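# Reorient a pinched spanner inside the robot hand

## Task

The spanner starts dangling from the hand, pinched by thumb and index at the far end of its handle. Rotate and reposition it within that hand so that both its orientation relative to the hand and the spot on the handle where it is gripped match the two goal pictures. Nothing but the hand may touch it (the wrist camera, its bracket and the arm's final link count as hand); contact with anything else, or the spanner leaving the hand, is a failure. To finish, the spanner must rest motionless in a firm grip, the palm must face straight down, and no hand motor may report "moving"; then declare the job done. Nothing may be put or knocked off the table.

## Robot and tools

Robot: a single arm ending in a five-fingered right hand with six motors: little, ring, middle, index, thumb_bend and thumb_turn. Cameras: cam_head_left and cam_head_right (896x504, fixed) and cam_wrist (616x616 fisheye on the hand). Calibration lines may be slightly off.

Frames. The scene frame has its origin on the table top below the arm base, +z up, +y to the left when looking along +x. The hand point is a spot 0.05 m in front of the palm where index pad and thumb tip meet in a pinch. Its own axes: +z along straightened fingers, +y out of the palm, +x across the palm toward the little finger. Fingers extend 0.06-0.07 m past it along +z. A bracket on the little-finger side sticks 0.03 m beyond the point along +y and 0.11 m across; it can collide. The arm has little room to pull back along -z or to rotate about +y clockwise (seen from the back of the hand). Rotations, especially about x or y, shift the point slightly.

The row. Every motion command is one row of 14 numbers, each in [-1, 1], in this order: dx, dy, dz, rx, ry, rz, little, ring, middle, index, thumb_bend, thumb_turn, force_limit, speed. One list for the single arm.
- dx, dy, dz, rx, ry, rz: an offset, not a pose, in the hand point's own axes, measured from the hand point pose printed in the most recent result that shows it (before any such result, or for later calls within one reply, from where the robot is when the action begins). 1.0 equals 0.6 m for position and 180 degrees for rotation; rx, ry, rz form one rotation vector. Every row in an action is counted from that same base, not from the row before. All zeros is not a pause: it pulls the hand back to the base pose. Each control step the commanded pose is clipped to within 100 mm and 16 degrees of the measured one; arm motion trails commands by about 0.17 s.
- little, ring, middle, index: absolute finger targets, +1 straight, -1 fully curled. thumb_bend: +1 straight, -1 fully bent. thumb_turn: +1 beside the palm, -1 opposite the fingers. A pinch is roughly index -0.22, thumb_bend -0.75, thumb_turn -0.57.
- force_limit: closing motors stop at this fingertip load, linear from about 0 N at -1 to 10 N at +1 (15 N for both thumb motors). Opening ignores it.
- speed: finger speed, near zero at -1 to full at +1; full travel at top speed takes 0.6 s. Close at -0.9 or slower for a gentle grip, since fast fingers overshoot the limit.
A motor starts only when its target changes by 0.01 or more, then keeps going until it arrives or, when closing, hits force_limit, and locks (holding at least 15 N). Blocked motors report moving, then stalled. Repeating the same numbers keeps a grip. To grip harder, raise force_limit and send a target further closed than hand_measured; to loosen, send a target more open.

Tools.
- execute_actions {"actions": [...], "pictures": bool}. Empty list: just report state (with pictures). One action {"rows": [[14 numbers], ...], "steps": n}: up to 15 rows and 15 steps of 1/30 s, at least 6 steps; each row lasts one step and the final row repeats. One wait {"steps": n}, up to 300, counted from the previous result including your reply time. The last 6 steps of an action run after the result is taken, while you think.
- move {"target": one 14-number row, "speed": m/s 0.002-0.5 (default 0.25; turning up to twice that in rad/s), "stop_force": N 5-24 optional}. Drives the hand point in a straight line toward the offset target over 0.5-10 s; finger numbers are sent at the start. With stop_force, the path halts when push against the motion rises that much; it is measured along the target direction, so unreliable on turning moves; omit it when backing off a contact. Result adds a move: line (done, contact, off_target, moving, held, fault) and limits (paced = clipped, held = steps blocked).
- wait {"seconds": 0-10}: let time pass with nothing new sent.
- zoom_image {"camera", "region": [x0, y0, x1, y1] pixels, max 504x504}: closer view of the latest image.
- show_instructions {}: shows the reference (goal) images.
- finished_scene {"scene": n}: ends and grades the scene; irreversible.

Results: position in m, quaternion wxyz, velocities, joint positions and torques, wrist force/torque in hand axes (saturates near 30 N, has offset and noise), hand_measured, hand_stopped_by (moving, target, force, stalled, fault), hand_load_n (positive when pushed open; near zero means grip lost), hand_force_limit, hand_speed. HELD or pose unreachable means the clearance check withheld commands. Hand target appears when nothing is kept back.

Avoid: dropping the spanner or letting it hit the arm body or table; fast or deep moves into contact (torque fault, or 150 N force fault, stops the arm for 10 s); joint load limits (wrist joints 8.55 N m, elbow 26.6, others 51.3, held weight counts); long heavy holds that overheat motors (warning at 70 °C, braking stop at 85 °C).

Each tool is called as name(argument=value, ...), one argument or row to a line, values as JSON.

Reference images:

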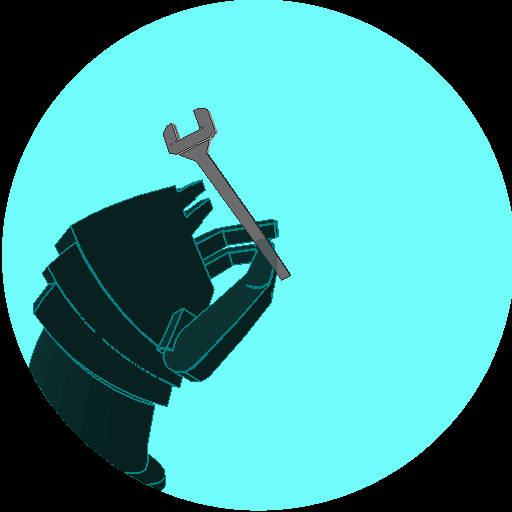

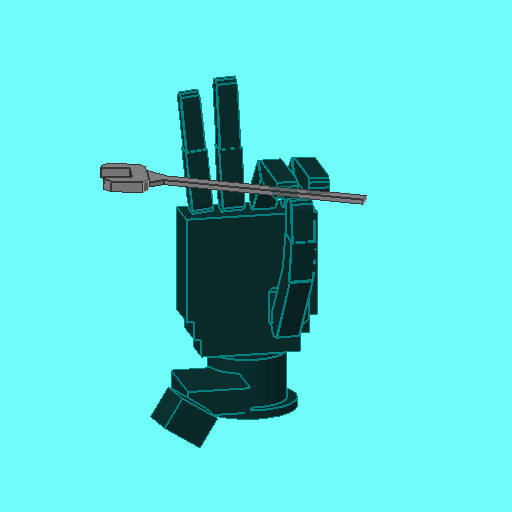

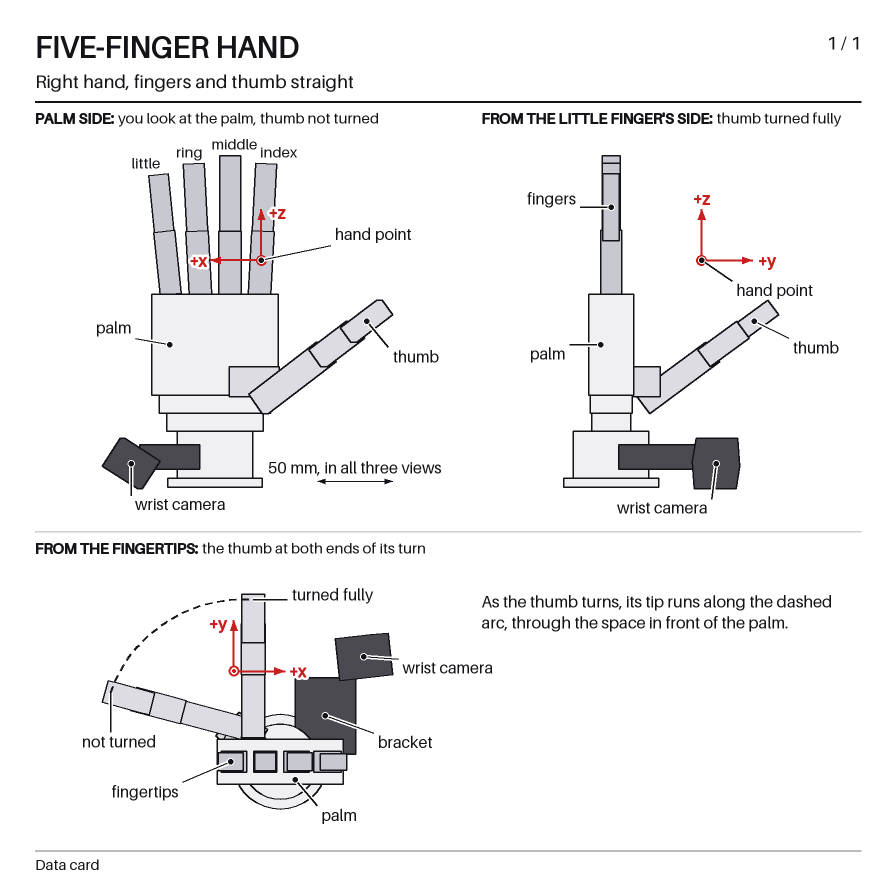

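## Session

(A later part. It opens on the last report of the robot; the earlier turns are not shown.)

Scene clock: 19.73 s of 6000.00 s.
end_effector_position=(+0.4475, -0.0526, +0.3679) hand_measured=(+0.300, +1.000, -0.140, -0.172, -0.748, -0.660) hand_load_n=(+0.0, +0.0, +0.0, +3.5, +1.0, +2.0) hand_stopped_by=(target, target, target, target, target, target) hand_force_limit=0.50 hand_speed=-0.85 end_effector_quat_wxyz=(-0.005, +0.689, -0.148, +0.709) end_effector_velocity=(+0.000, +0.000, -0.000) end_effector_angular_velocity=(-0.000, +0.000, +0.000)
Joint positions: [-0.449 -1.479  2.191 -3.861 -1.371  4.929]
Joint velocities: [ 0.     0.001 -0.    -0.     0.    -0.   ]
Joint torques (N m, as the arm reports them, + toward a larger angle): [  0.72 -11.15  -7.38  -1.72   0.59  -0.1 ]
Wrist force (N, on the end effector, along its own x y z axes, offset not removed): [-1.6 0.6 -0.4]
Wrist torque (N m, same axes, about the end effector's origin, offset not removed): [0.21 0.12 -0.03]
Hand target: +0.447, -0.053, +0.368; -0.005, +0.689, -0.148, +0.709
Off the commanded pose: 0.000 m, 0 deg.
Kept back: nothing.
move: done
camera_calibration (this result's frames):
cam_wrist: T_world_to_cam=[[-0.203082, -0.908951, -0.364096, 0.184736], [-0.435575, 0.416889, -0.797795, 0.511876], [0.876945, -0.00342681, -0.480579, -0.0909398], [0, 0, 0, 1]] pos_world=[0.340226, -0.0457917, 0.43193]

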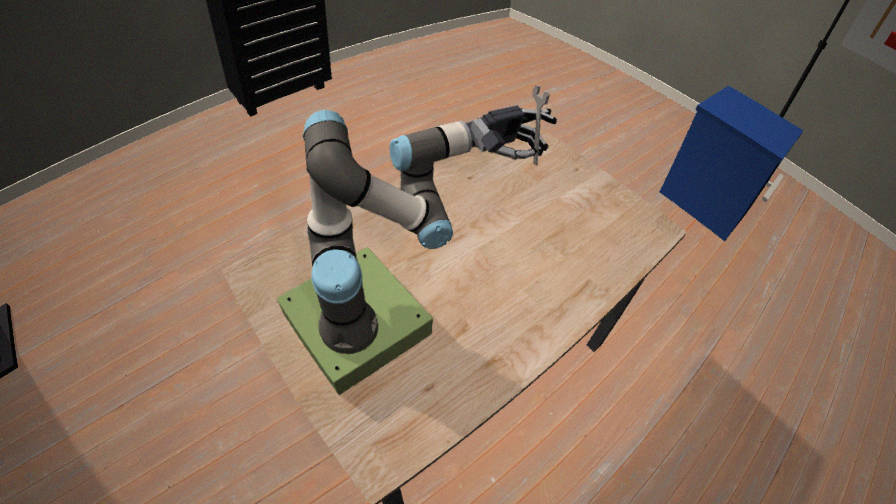

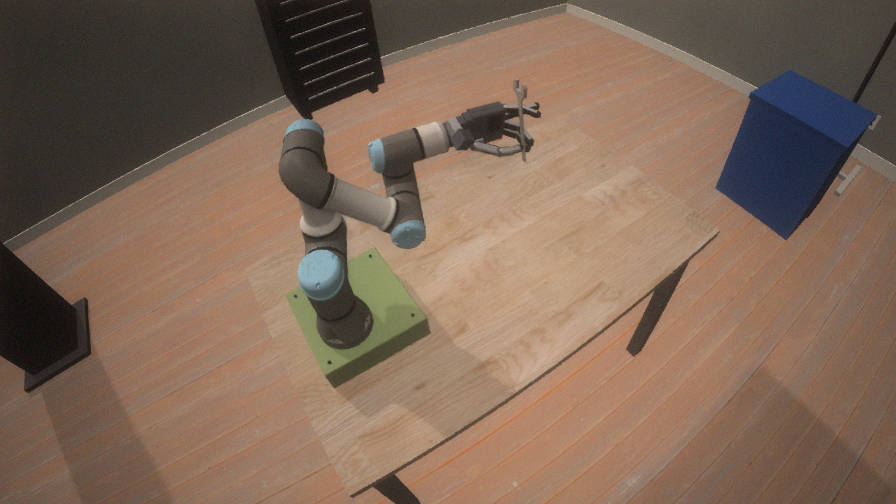

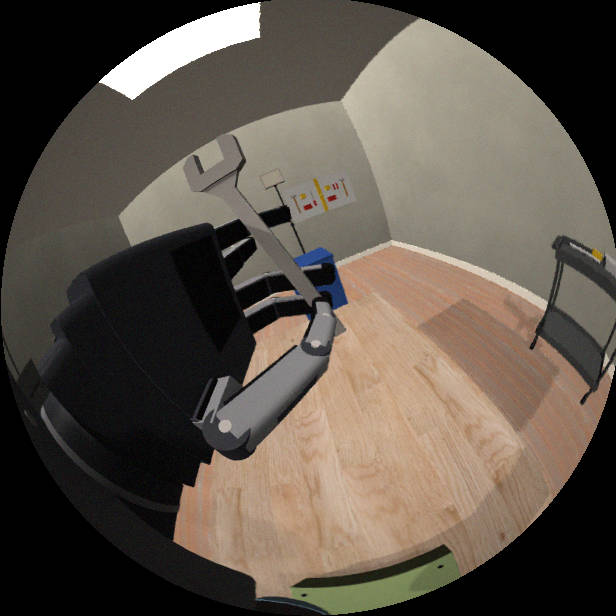

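Helpful. Continue.

move(
  target=[0,0,0,0,0,0,0.3,1,-0.15,-0.174,-0.75,-0.76,0.5,-0.85],
)

zoom_image(
  camera="cam_wrist",
  region=[150,110,410,370],
)

Scene clock: 20.70 s of 6000.00 s.
end_effector_position=(+0.4475, -0.0526, +0.3679) hand_measured=(+0.300, +1.000, -0.150, -0.172, -0.748, -0.760) hand_load_n=(+0.0, +0.0, +0.5, +2.5, +1.0, +1.5) hand_stopped_by=(target, target, target, target, target, target) hand_force_limit=0.50 hand_speed=-0.85 end_effector_quat_wxyz=(-0.005, +0.689, -0.148, +0.709) end_effector_velocity=(-0.000, +0.000, +0.001) end_effector_angular_velocity=(-0.000, -0.001, +0.000)
Joint positions: [-0.449 -1.479  2.191 -3.861 -1.371  4.929]
Joint velocities: [ 0.    -0.002  0.     0.001 -0.    -0.   ]
Joint torques (N m, as the arm reports them, + toward a larger angle): [  0.87 -10.82  -7.49  -1.69   0.61  -0.09]
Wrist force (N, on the end effector, along its own x y z axes, offset not removed): [-0.3 0.4 -1.9]
Wrist torque (N m, same axes, about the end effector's origin, offset not removed): [0.19 -0.07 0.13]
Hand target: +0.447, -0.053, +0.368; -0.005, +0.689, -0.148, +0.709
Off the commanded pose: 0.000 m, 0 deg.
Kept back: nothing.
move: done
camera_calibration (this result's frames):
cam_wrist: T_world_to_cam=[[-0.203082, -0.908951, -0.364096, 0.184736], [-0.435575, 0.416889, -0.797795, 0.511876], [0.876945, -0.00342663, -0.480579, -0.0909398], [0, 0, 0, 1]] pos_world=[0.340226, -0.0457917, 0.43193]

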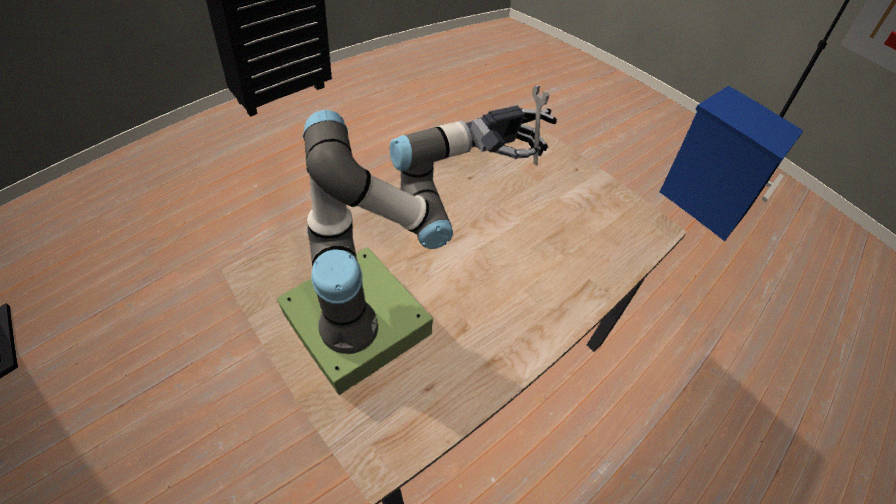

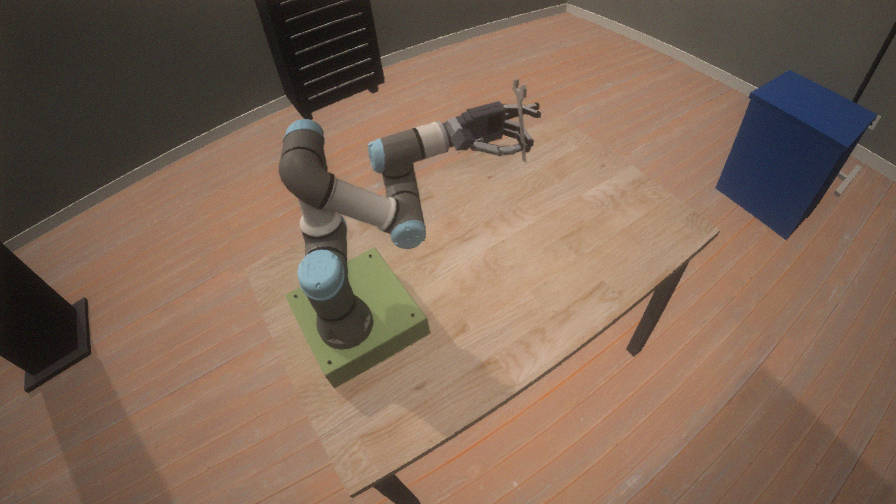

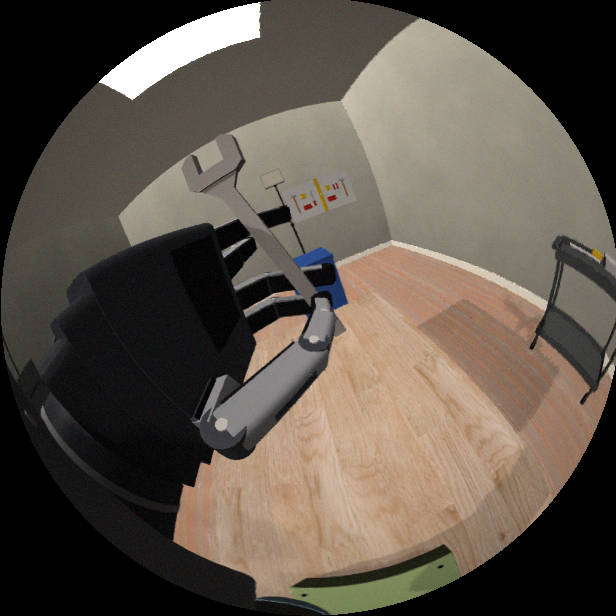

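Region (150, 110, 410, 370) of cam_wrist's 616x616 image, scaled by 1.938, with more detail than that image has.

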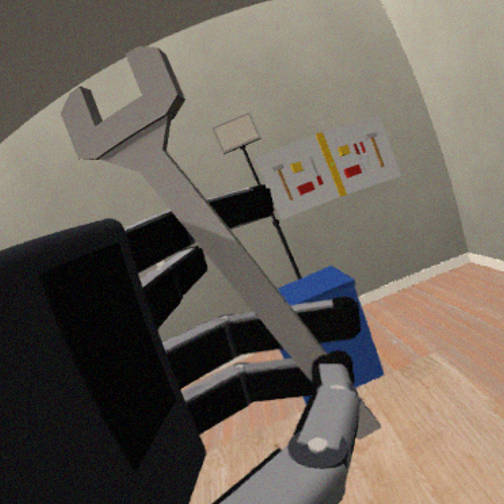

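move(
  target=[-0.028,-0.018,0,0,0,0.12,0.3,1,-0.15,-0.185,-0.75,-0.76,-0.2,-0.9],
  speed=0.2,
)

move(
  target=[0,0,0,0,0,0,0.3,1,-0.15,-0.185,-0.75,-0.85,0.5,-0.85],
)

zoom_image(
  camera="cam_wrist",
  region=[150,110,410,370],
)

Scene clock: 22.33 s of 6000.00 s.
end_effector_position=(+0.4505, -0.0388, +0.3538) hand_measured=(+0.300, +1.000, -0.150, -0.176, -0.748, -0.760) hand_load_n=(+0.0, +0.0, +0.5, +4.0, +1.0, +2.0) hand_stopped_by=(target, target, target, force, target, target) hand_force_limit=-0.20 hand_speed=-0.90 end_effector_quat_wxyz=(-0.137, +0.650, -0.274, +0.696) end_effector_velocity=(-0.000, +0.000, -0.000) end_effector_angular_velocity=(+0.007, -0.002, +0.001)
Joint positions: [-0.478 -1.496  2.197 -3.851 -1.343  5.306]
Joint velocities: [-0.002 -0.001  0.001 -0.001  0.002  0.007]
Joint torques (N m, as the arm reports them, + toward a larger angle): [ -4.12 -12.53  -6.36  -2.26   0.93   0.59]
Wrist force (N, on the end effector, along its own x y z axes, offset not removed): [-1.0 0.4 -1.4]
Wrist torque (N m, same axes, about the end effector's origin, offset not removed): [0.12 0.09 0.08]
Hand target: +0.450, -0.039, +0.354; -0.137, +0.650, -0.274, +0.696
Off the commanded pose: 0.000 m, 0 deg.
Kept back: nothing.
move: done
camera_calibration (this result's frames):
cam_wrist: T_world_to_cam=[[-0.160916, -0.714416, -0.680967, 0.293486], [-0.381732, 0.681313, -0.624574, 0.420892], [0.910158, 0.159443, -0.382349, -0.143645], [0, 0, 0, 1]] pos_world=[0.338634, -0.054185, 0.40781]

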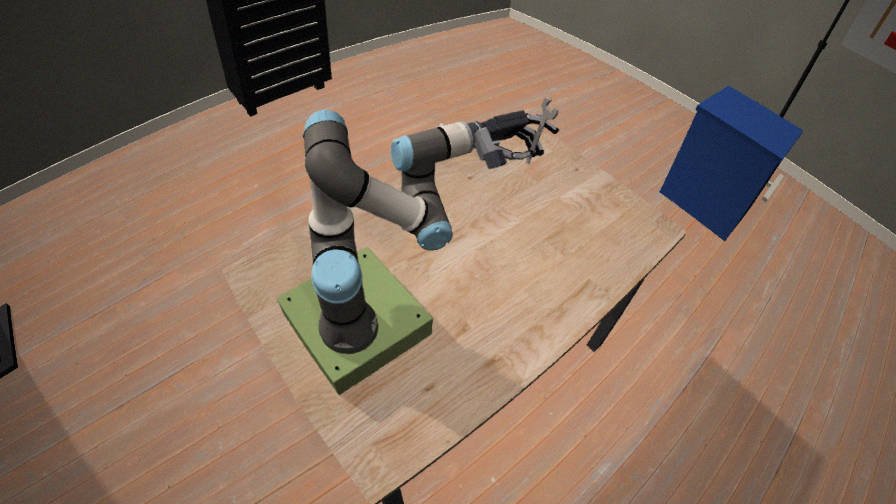

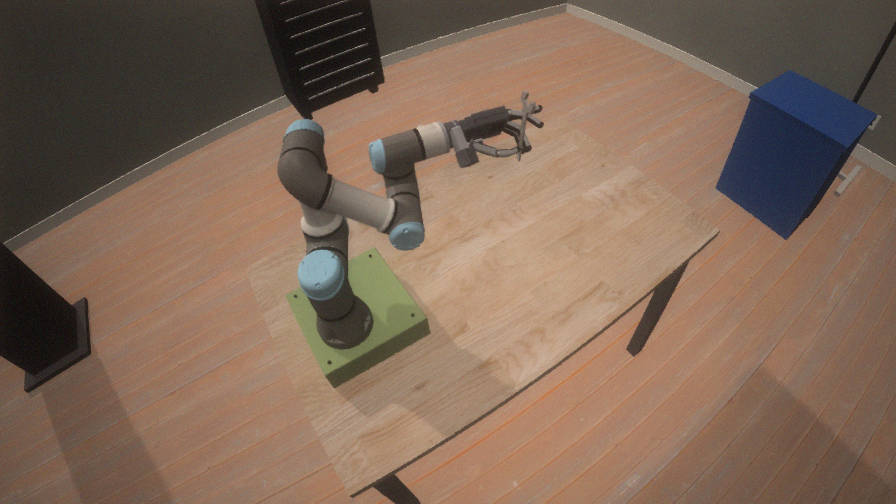

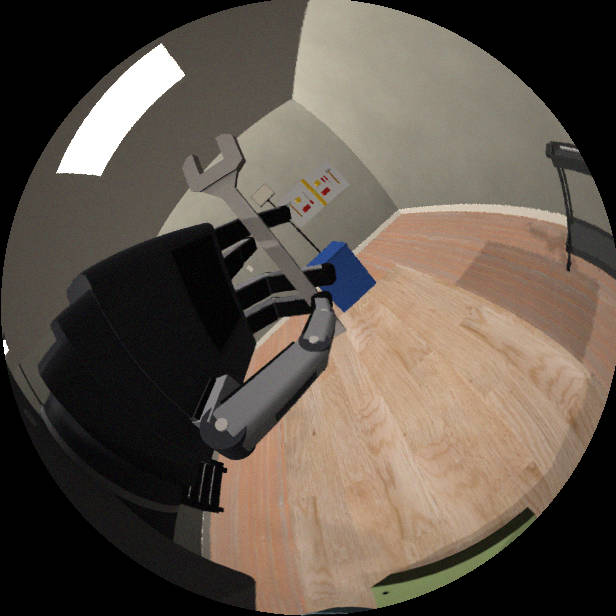

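Scene clock: 23.03 s of 6000.00 s.
end_effector_position=(+0.4505, -0.0388, +0.3538) hand_measured=(+0.300, +1.000, -0.150, -0.176, -0.748, -0.850) hand_load_n=(+0.0, +0.0, +0.5, +3.5, +1.5, +2.0) hand_stopped_by=(target, target, target, force, target, target) hand_force_limit=0.50 hand_speed=-0.85 end_effector_quat_wxyz=(-0.137, +0.650, -0.274, +0.696) end_effector_velocity=(-0.000, -0.000, +0.001) end_effector_angular_velocity=(-0.001, -0.002, -0.000)
Joint positions: [-0.478 -1.496  2.198 -3.851 -1.343  5.306]
Joint velocities: [ 0.    -0.002  0.    -0.    -0.    -0.   ]
Joint torques (N m, as the arm reports them, + toward a larger angle): [ -0.95 -11.9   -7.05  -1.56  -0.73  -0.84]
Wrist force (N, on the end effector, along its own x y z axes, offset not removed): [-1.4 1.8 0.2]
Wrist torque (N m, same axes, about the end effector's origin, offset not removed): [0.23 0.14 0.04]
Hand target: +0.450, -0.039, +0.354; -0.137, +0.650, -0.274, +0.696
Off the commanded pose: 0.000 m, 0 deg.
Kept back: nothing.
move: done
camera_calibration (this result's frames):
cam_wrist: T_world_to_cam=[[-0.160941, -0.714411, -0.680966, 0.293483], [-0.381699, 0.681327, -0.624579, 0.420889], [0.910167, 0.159404, -0.382343, -0.143646], [0, 0, 0, 1]] pos_world=[0.338628, -0.0541982, 0.407808]

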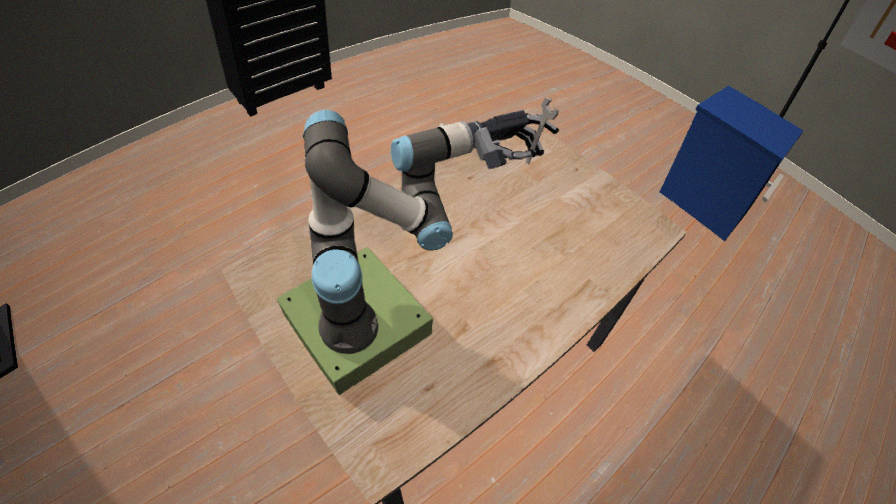

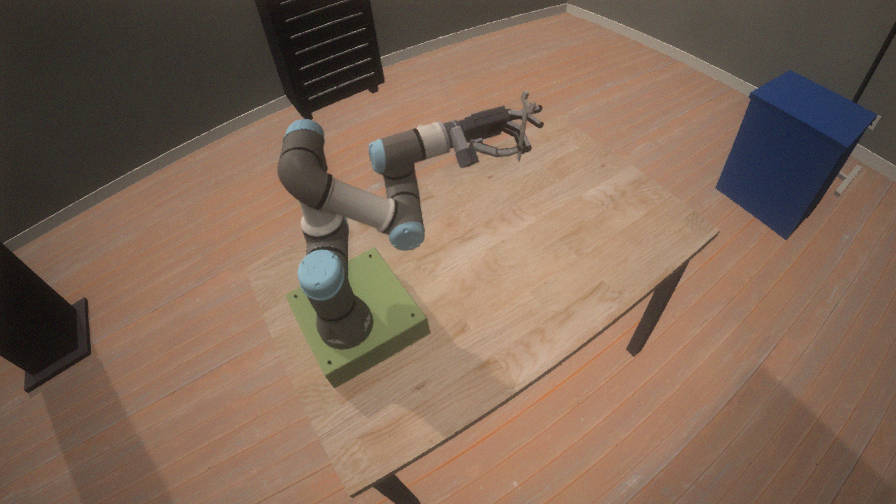

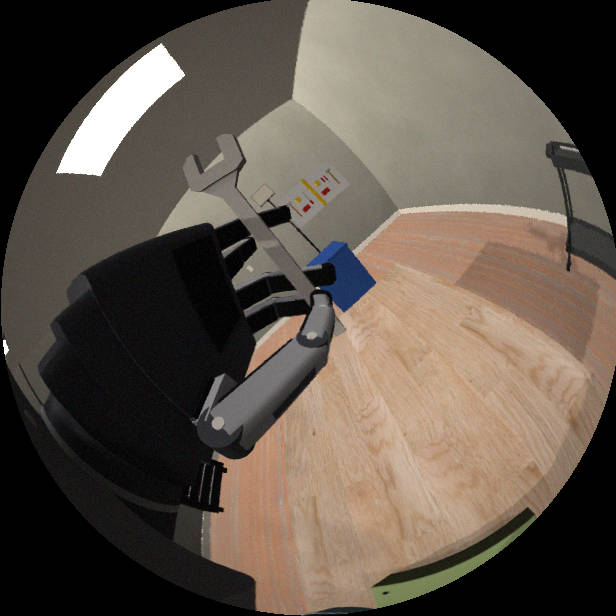

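Region (150, 110, 410, 370) of cam_wrist's 616x616 image, scaled by 1.938, with more detail than that image has.

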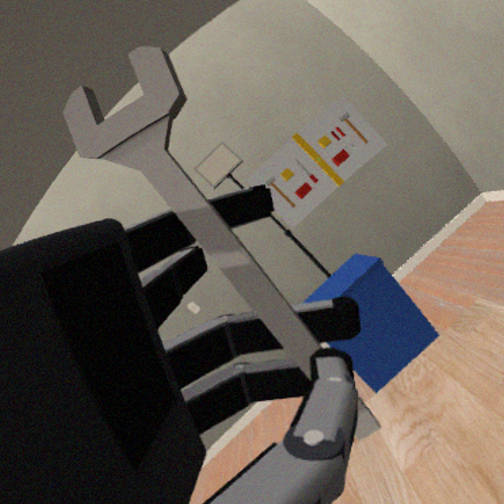

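move(
  target=[0,0,0,0,0,0,0.17,1,-0.15,-0.185,-0.79,-0.85,0.5,-0.85],
)

zoom_image(
  camera="cam_wrist",
  region=[150,110,410,370],
)

Scene clock: 24.07 s of 6000.00 s.
end_effector_position=(+0.4504, -0.0388, +0.3538) hand_measured=(+0.170, +1.000, -0.150, -0.176, -0.784, -0.850) hand_load_n=(+0.0, +0.0, +0.0, +4.5, +4.0, +0.5) hand_stopped_by=(target, target, target, force, target, target) hand_force_limit=0.50 hand_speed=-0.85 end_effector_quat_wxyz=(-0.137, +0.650, -0.274, +0.696) end_effector_velocity=(+0.000, -0.000, -0.000) end_effector_angular_velocity=(+0.000, +0.001, -0.001)
Joint positions: [-0.478 -1.496  2.198 -3.851 -1.343  5.306]
Joint velocities: [-0.     0.001  0.     0.    -0.    -0.   ]
Joint torques (N m, as the arm reports them, + toward a larger angle): [ -0.24 -12.09  -7.23  -1.23  -0.57  -0.85]
Wrist force (N, on the end effector, along its own x y z axes, offset not removed): [-1.4 2.4 -2.3]
Wrist torque (N m, same axes, about the end effector's origin, offset not removed): [0.46 0.22 0.07]
Hand target: +0.450, -0.039, +0.354; -0.137, +0.650, -0.274, +0.696
Off the commanded pose: 0.000 m, 0 deg.
Kept back: nothing.
move: done
camera_calibration (this result's frames):
cam_wrist: T_world_to_cam=[[-0.160946, -0.714411, -0.680965, 0.293483], [-0.381695, 0.681329, -0.62458, 0.420888], [0.910168, 0.159397, -0.382344, -0.143645], [0, 0, 0, 1]] pos_world=[0.338627, -0.0541991, 0.407808]

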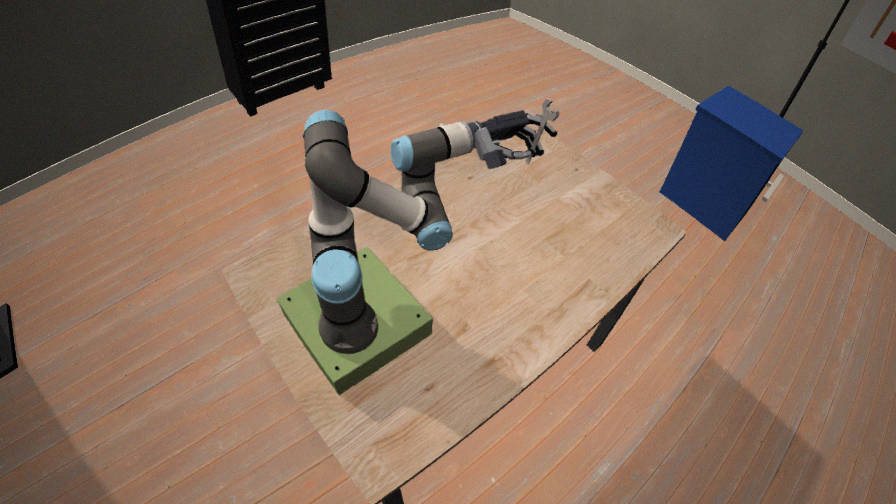

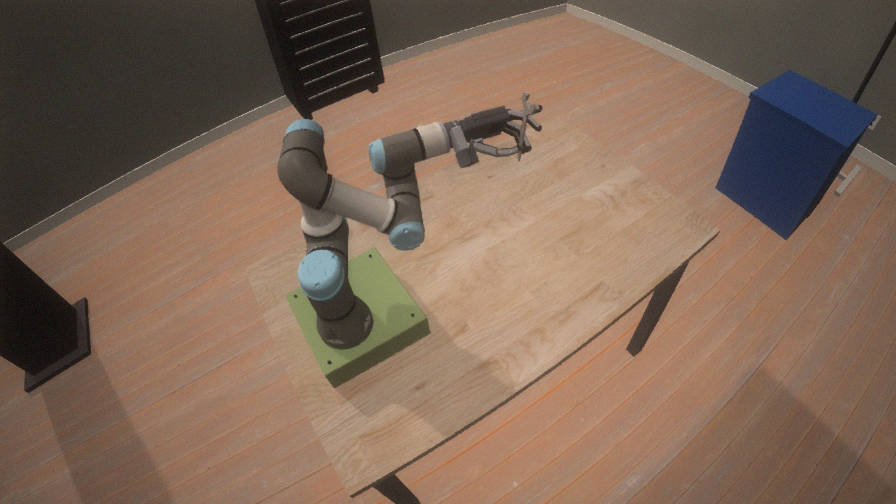

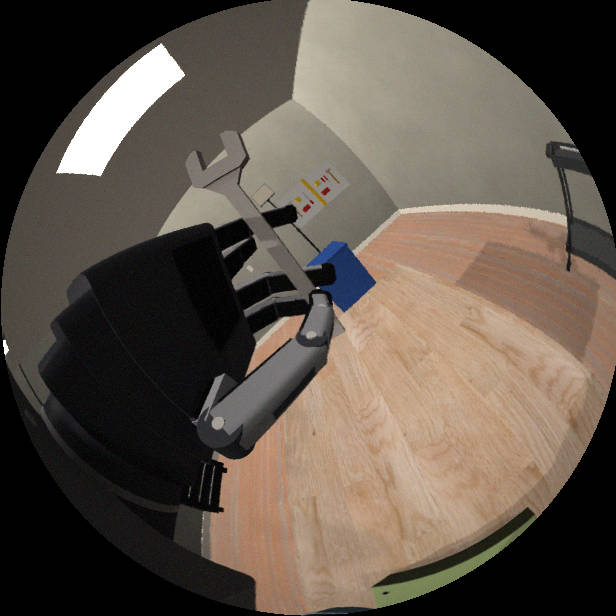

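Region (150, 110, 410, 370) of cam_wrist's 616x616 image, scaled by 1.938, with more detail than that image has.

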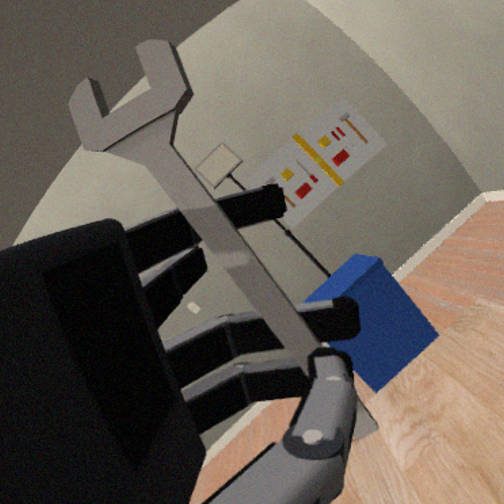

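Angle within ~2°. Move the thumb further.

move(
  target=[0,0,0,0,0,0,0.17,1,-0.16,-0.185,-0.85,-0.95,0.5,-0.85],
)

zoom_image(
  camera="cam_wrist",
  region=[150,110,410,370],
)

Scene clock: 25.03 s of 6000.00 s.
end_effector_position=(+0.4504, -0.0388, +0.3538) hand_measured=(+0.170, +1.000, -0.160, -0.176, -0.842, -0.950) hand_load_n=(+0.0, +0.0, +3.0, +5.5, +5.0, +3.5) hand_stopped_by=(target, target, target, force, target, target) hand_force_limit=0.50 hand_speed=-0.85 end_effector_quat_wxyz=(-0.137, +0.650, -0.274, +0.696) end_effector_velocity=(+0.000, -0.000, -0.000) end_effector_angular_velocity=(+0.000, +0.001, -0.001)
Joint positions: [-0.478 -1.496  2.198 -3.851 -1.343  5.306]
Joint velocities: [-0.001  0.001  0.    -0.    -0.     0.   ]
Joint torques (N m, as the arm reports them, + toward a larger angle): [ -0.41 -12.01  -7.33  -1.2   -0.45  -0.83]
Wrist force (N, on the end effector, along its own x y z axes, offset not removed): [-1.8 1.7 -1.3]
Wrist torque (N m, same axes, about the end effector's origin, offset not removed): [0.27 0.19 0.00]
Hand target: +0.450, -0.039, +0.354; -0.137, +0.650, -0.274, +0.696
Off the commanded pose: 0.000 m, 0 deg.
Kept back: nothing.
move: done
camera_calibration (this result's frames):
cam_wrist: T_world_to_cam=[[-0.160946, -0.714411, -0.680965, 0.293483], [-0.381695, 0.681329, -0.62458, 0.420888], [0.910168, 0.159397, -0.382344, -0.143645], [0, 0, 0, 1]] pos_world=[0.338627, -0.0541991, 0.407808]

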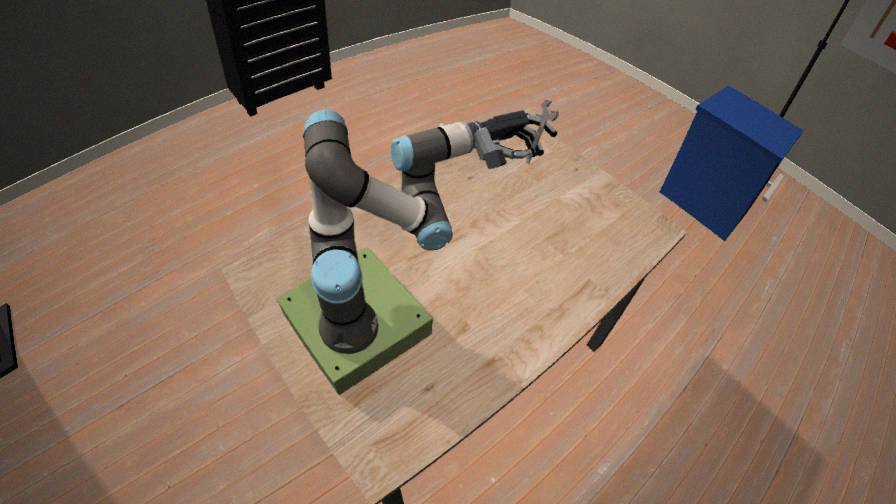

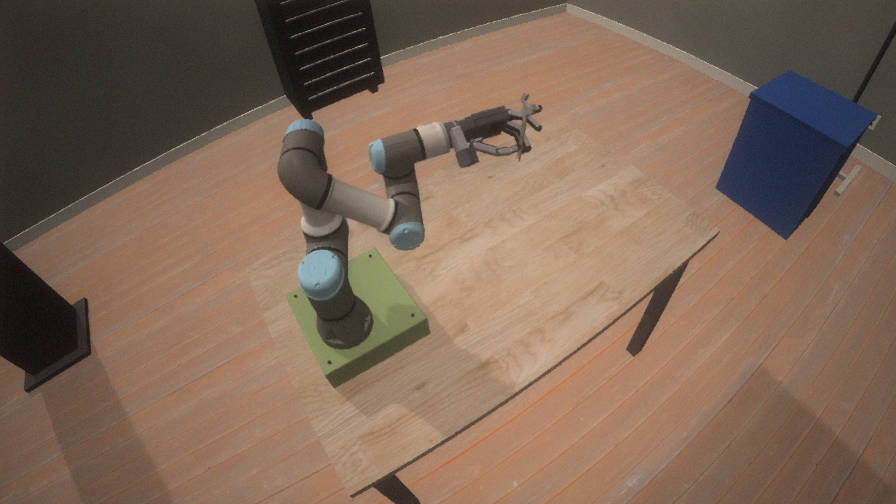

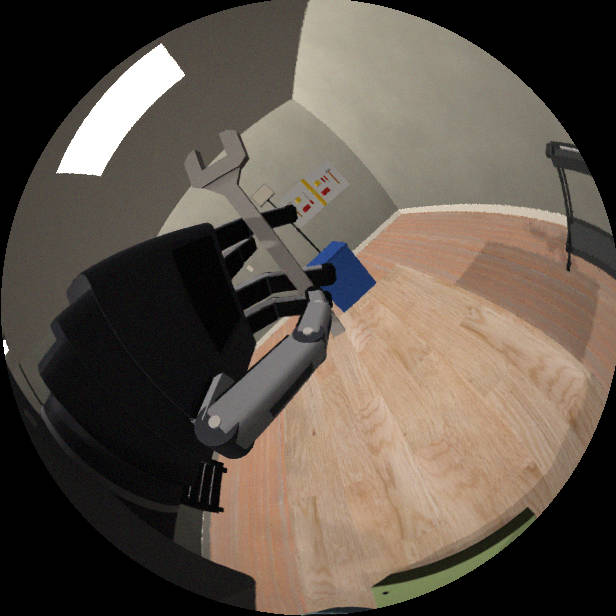

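Region (150, 110, 410, 370) of cam_wrist's 616x616 image, scaled by 1.938, with more detail than that image has.

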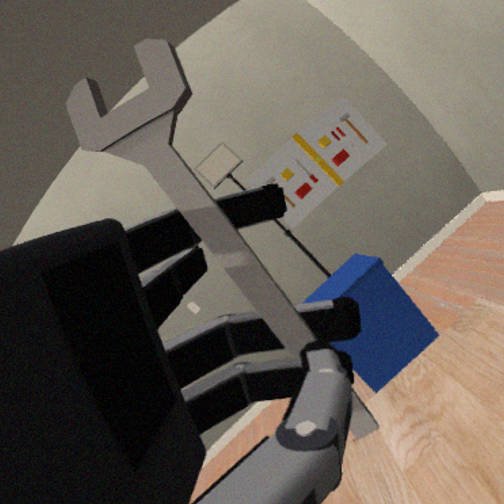

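move(
  target=[0,0,0,0,0,0,0.17,1,-0.16,-0.25,-0.85,-0.95,1,-0.9],
)

move(
  target=[-0.058,-0.065,0,0,0,0.306,0.17,1,-0.16,-0.25,-0.85,-0.95,1,-0.9],
)

wait(
  seconds=1.5,
)

Scene clock: 25.97 s of 6000.00 s.
end_effector_position=(+0.4504, -0.0388, +0.3538) hand_measured=(+0.170, +1.000, -0.160, -0.188, -0.842, -0.950) hand_load_n=(+0.0, +0.0, +3.0, +10.5, +5.5, +3.5) hand_stopped_by=(target, target, target, force, target, target) hand_force_limit=1.00 hand_speed=-0.90 end_effector_quat_wxyz=(-0.137, +0.650, -0.274, +0.696) end_effector_velocity=(-0.000, +0.000, +0.000) end_effector_angular_velocity=(-0.000, -0.000, +0.001)
Joint positions: [-0.478 -1.496  2.198 -3.851 -1.343  5.306]
Joint velocities: [ 0. -0.  0.  0.  0. -0.]
Joint torques (N m, as the arm reports them, + toward a larger angle): [ -0.21 -12.02  -7.4   -1.21  -0.46  -0.83]
Wrist force (N, on the end effector, along its own x y z axes, offset not removed): [-1.5 1.4 -1.3]
Wrist torque (N m, same axes, about the end effector's origin, offset not removed): [0.19 0.14 0.03]
Hand target: +0.450, -0.039, +0.354; -0.137, +0.650, -0.274, +0.696
Off the commanded pose: 0.000 m, 0 deg.
Kept back: nothing.
move: done
camera_calibration (this result's frames):
cam_wrist: T_world_to_cam=[[-0.160946, -0.714411, -0.680965, 0.293483], [-0.381694, 0.681329, -0.62458, 0.420888], [0.910168, 0.159397, -0.382344, -0.143645], [0, 0, 0, 1]] pos_world=[0.338627, -0.0541991, 0.407808]

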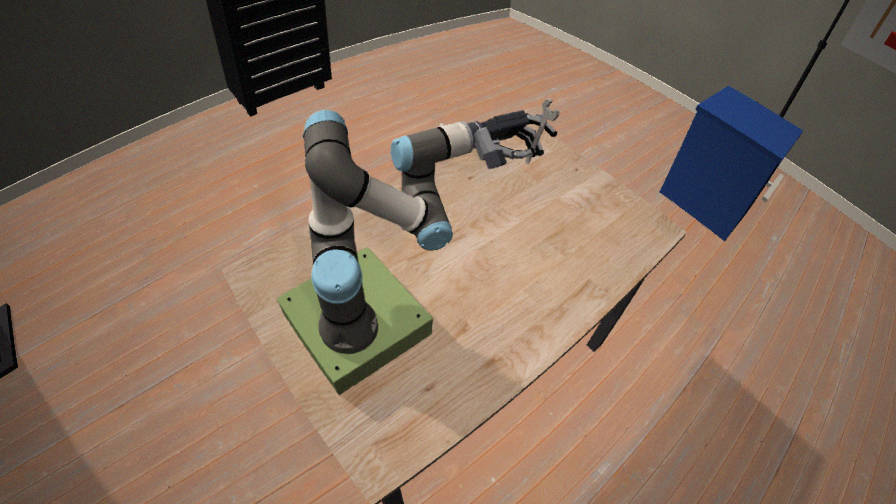

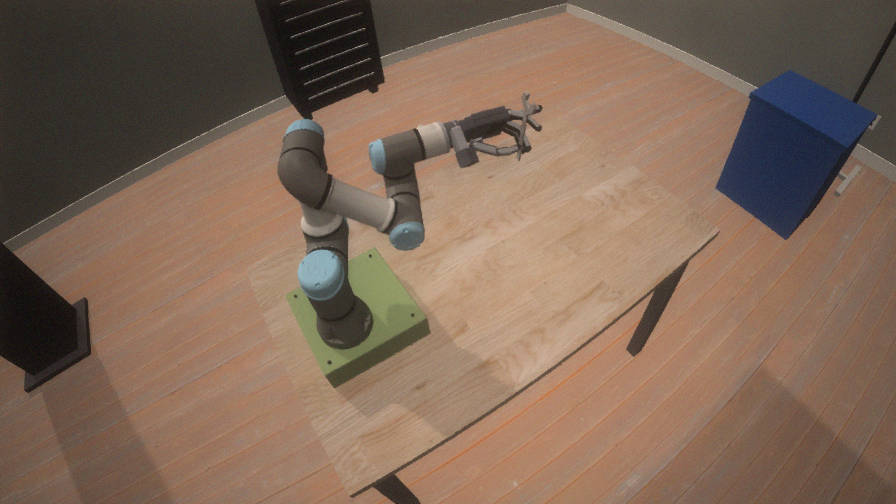

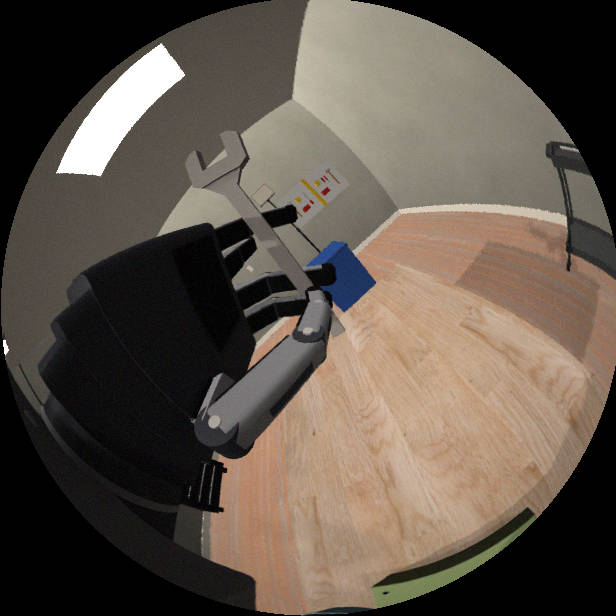

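Scene clock: 28.30 s of 6000.00 s.
end_effector_position=(+0.4610, +0.0119, +0.3469) hand_measured=(+0.170, +1.000, -0.160, -0.188, -0.842, -0.950) hand_load_n=(+0.0, +0.0, +3.0, +10.5, +5.5, +3.5) hand_stopped_by=(target, target, target, force, target, target) hand_force_limit=1.00 hand_speed=-0.90 end_effector_quat_wxyz=(+0.443, -0.449, +0.543, -0.554) end_effector_velocity=(+0.000, +0.000, -0.001) end_effector_angular_velocity=(+0.008, -0.001, +0.000)
Joint positions: [-0.536 -1.496  2.232 -3.885 -1.285  6.267]
Joint velocities: [-0.001  0.004  0.002 -0.005  0.001  0.008]
Joint torques (N m, as the arm reports them, + toward a larger angle): [-3.82 -5.46 -6.35 -2.19  0.77  0.6 ]
Wrist force (N, on the end effector, along its own x y z axes, offset not removed): [-0.7 1.8 0.1]
Wrist torque (N m, same axes, about the end effector's origin, offset not removed): [0.19 0.12 0.06]
Hand target: +0.461, +0.012, +0.347; +0.443, -0.449, +0.543, -0.553
Off the commanded pose: 0.000 m, 0 deg.
Kept back: nothing.
move: done
camera_calibration (this result's frames):
cam_wrist: T_world_to_cam=[[0.0176234, 0.137838, -0.990298, 0.341483], [-0.33349, 0.934544, 0.124143, 0.101096], [0.942589, 0.328067, 0.0624376, -0.335238], [0, 0, 0, 1]] pos_world=[0.343688, -0.0315676, 0.346551]

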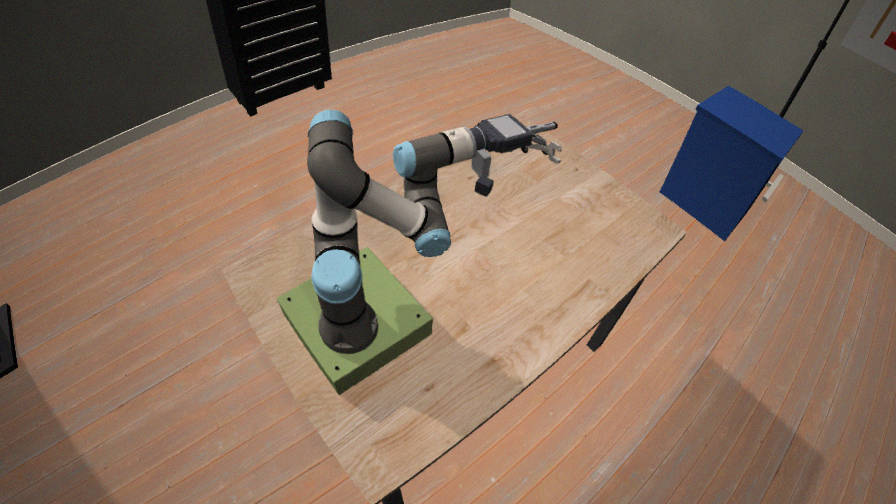

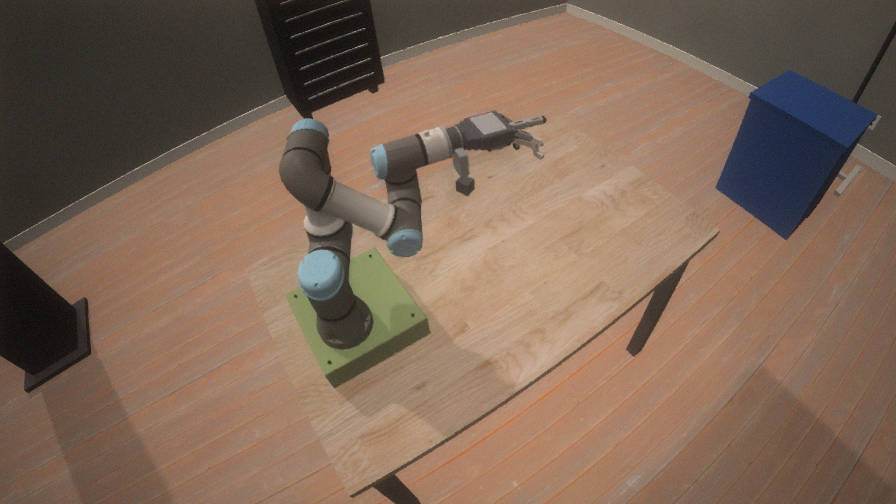

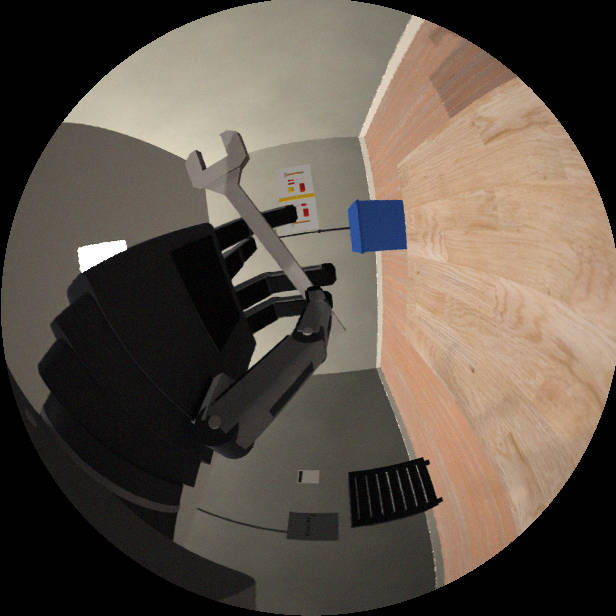

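Scene clock: 29.80 s of 6000.00 s.
end_effector_position=(+0.4610, +0.0119, +0.3468) hand_measured=(+0.170, +1.000, -0.160, -0.188, -0.842, -0.950) hand_load_n=(+0.0, +0.0, +3.0, +10.5, +5.5, +3.5) hand_stopped_by=(target, target, target, force, target, target) hand_force_limit=1.00 hand_speed=-0.90 end_effector_quat_wxyz=(+0.443, -0.449, +0.543, -0.553) end_effector_velocity=(+0.000, -0.000, -0.000) end_effector_angular_velocity=(+0.000, +0.001, -0.001)
Joint positions: [-0.536 -1.496  2.232 -3.885 -1.285  6.268]
Joint velocities: [-0.     0.    -0.     0.001 -0.     0.   ]
Joint torques (N m, as the arm reports them, + toward a larger angle): [-3.83 -5.43 -6.04 -2.23  0.76  0.63]
Wrist force (N, on the end effector, along its own x y z axes, offset not removed): [-0.6 1.9 -1.3]
Wrist torque (N m, same axes, about the end effector's origin, offset not removed): [0.29 0.12 0.16]
Hand target: +0.461, +0.012, +0.347; +0.443, -0.449, +0.543, -0.553
Off the commanded pose: 0.000 m, 0 deg.
Kept back: nothing.
Steps of this call (steps 1 to 45: nothing new was sent). Readings (end_effector_position | what the end effector reports):
1: (+0.4610, +0.0119, +0.3469) | hand_measured=(+0.170, +1.000, -0.160, -0.188, -0.842, -0.950) hand_load_n=(+0.0, +0.0, +3.0, +10.5, +5.5, +3.5) hand_stopped_by=(target, target, target, force, target, target) hand_force_limit=1.00 hand_speed=-0.90
2: (+0.4610, +0.0119, +0.3469) | hand_measured=(+0.170, +1.000, -0.160, -0.188, -0.842, -0.950) hand_load_n=(+0.0, +0.0, +3.0, +10.5, +5.5, +3.5) hand_stopped_by=(target, target, target, force, target, target) hand_force_limit=1.00 hand_speed=-0.90
4: (+0.4610, +0.0119, +0.3469) | hand_measured=(+0.170, +1.000, -0.160, -0.188, -0.842, -0.950) hand_load_n=(+0.0, +0.0, +3.0, +10.5, +5.5, +3.5) hand_stopped_by=(target, target, target, force, target, target) hand_force_limit=1.00 hand_speed=-0.90
8: (+0.4610, +0.0119, +0.3468) | hand_measured=(+0.170, +1.000, -0.160, -0.188, -0.842, -0.950) hand_load_n=(+0.0, +0.0, +3.0, +10.5, +5.5, +3.5) hand_stopped_by=(target, target, target, force, target, target) hand_force_limit=1.00 hand_speed=-0.90
45: the state above
camera_calibration (this result's frames):
cam_wrist: T_world_to_cam=[[0.0178243, 0.138396, -0.990217, 0.34134], [-0.333531, 0.934469, 0.124601, 0.100935], [0.942571, 0.328047, 0.0628156, -0.335376], [0, 0, 0, 1]] pos_world=[0.343696, -0.0315415, 0.346491]

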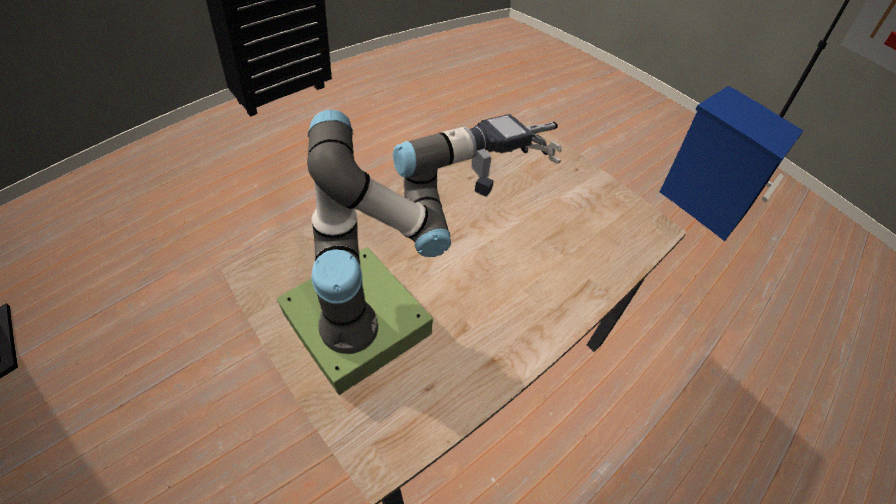

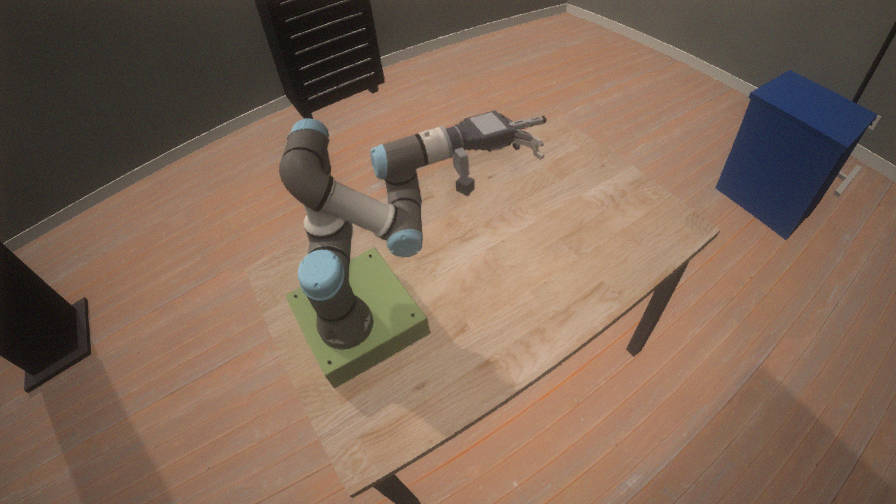

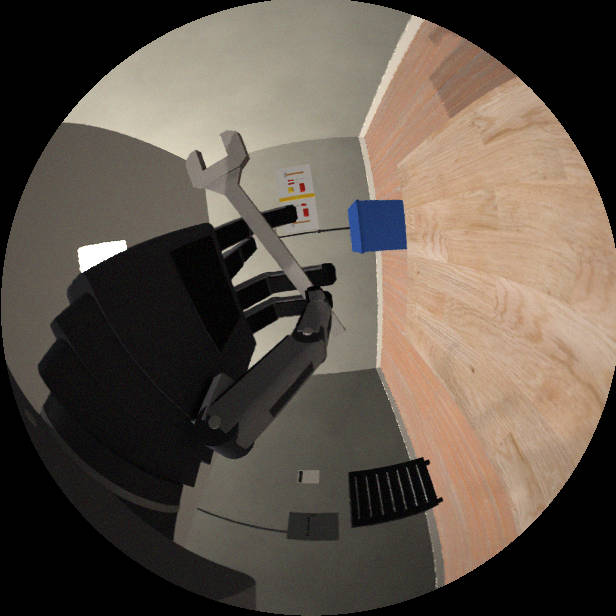

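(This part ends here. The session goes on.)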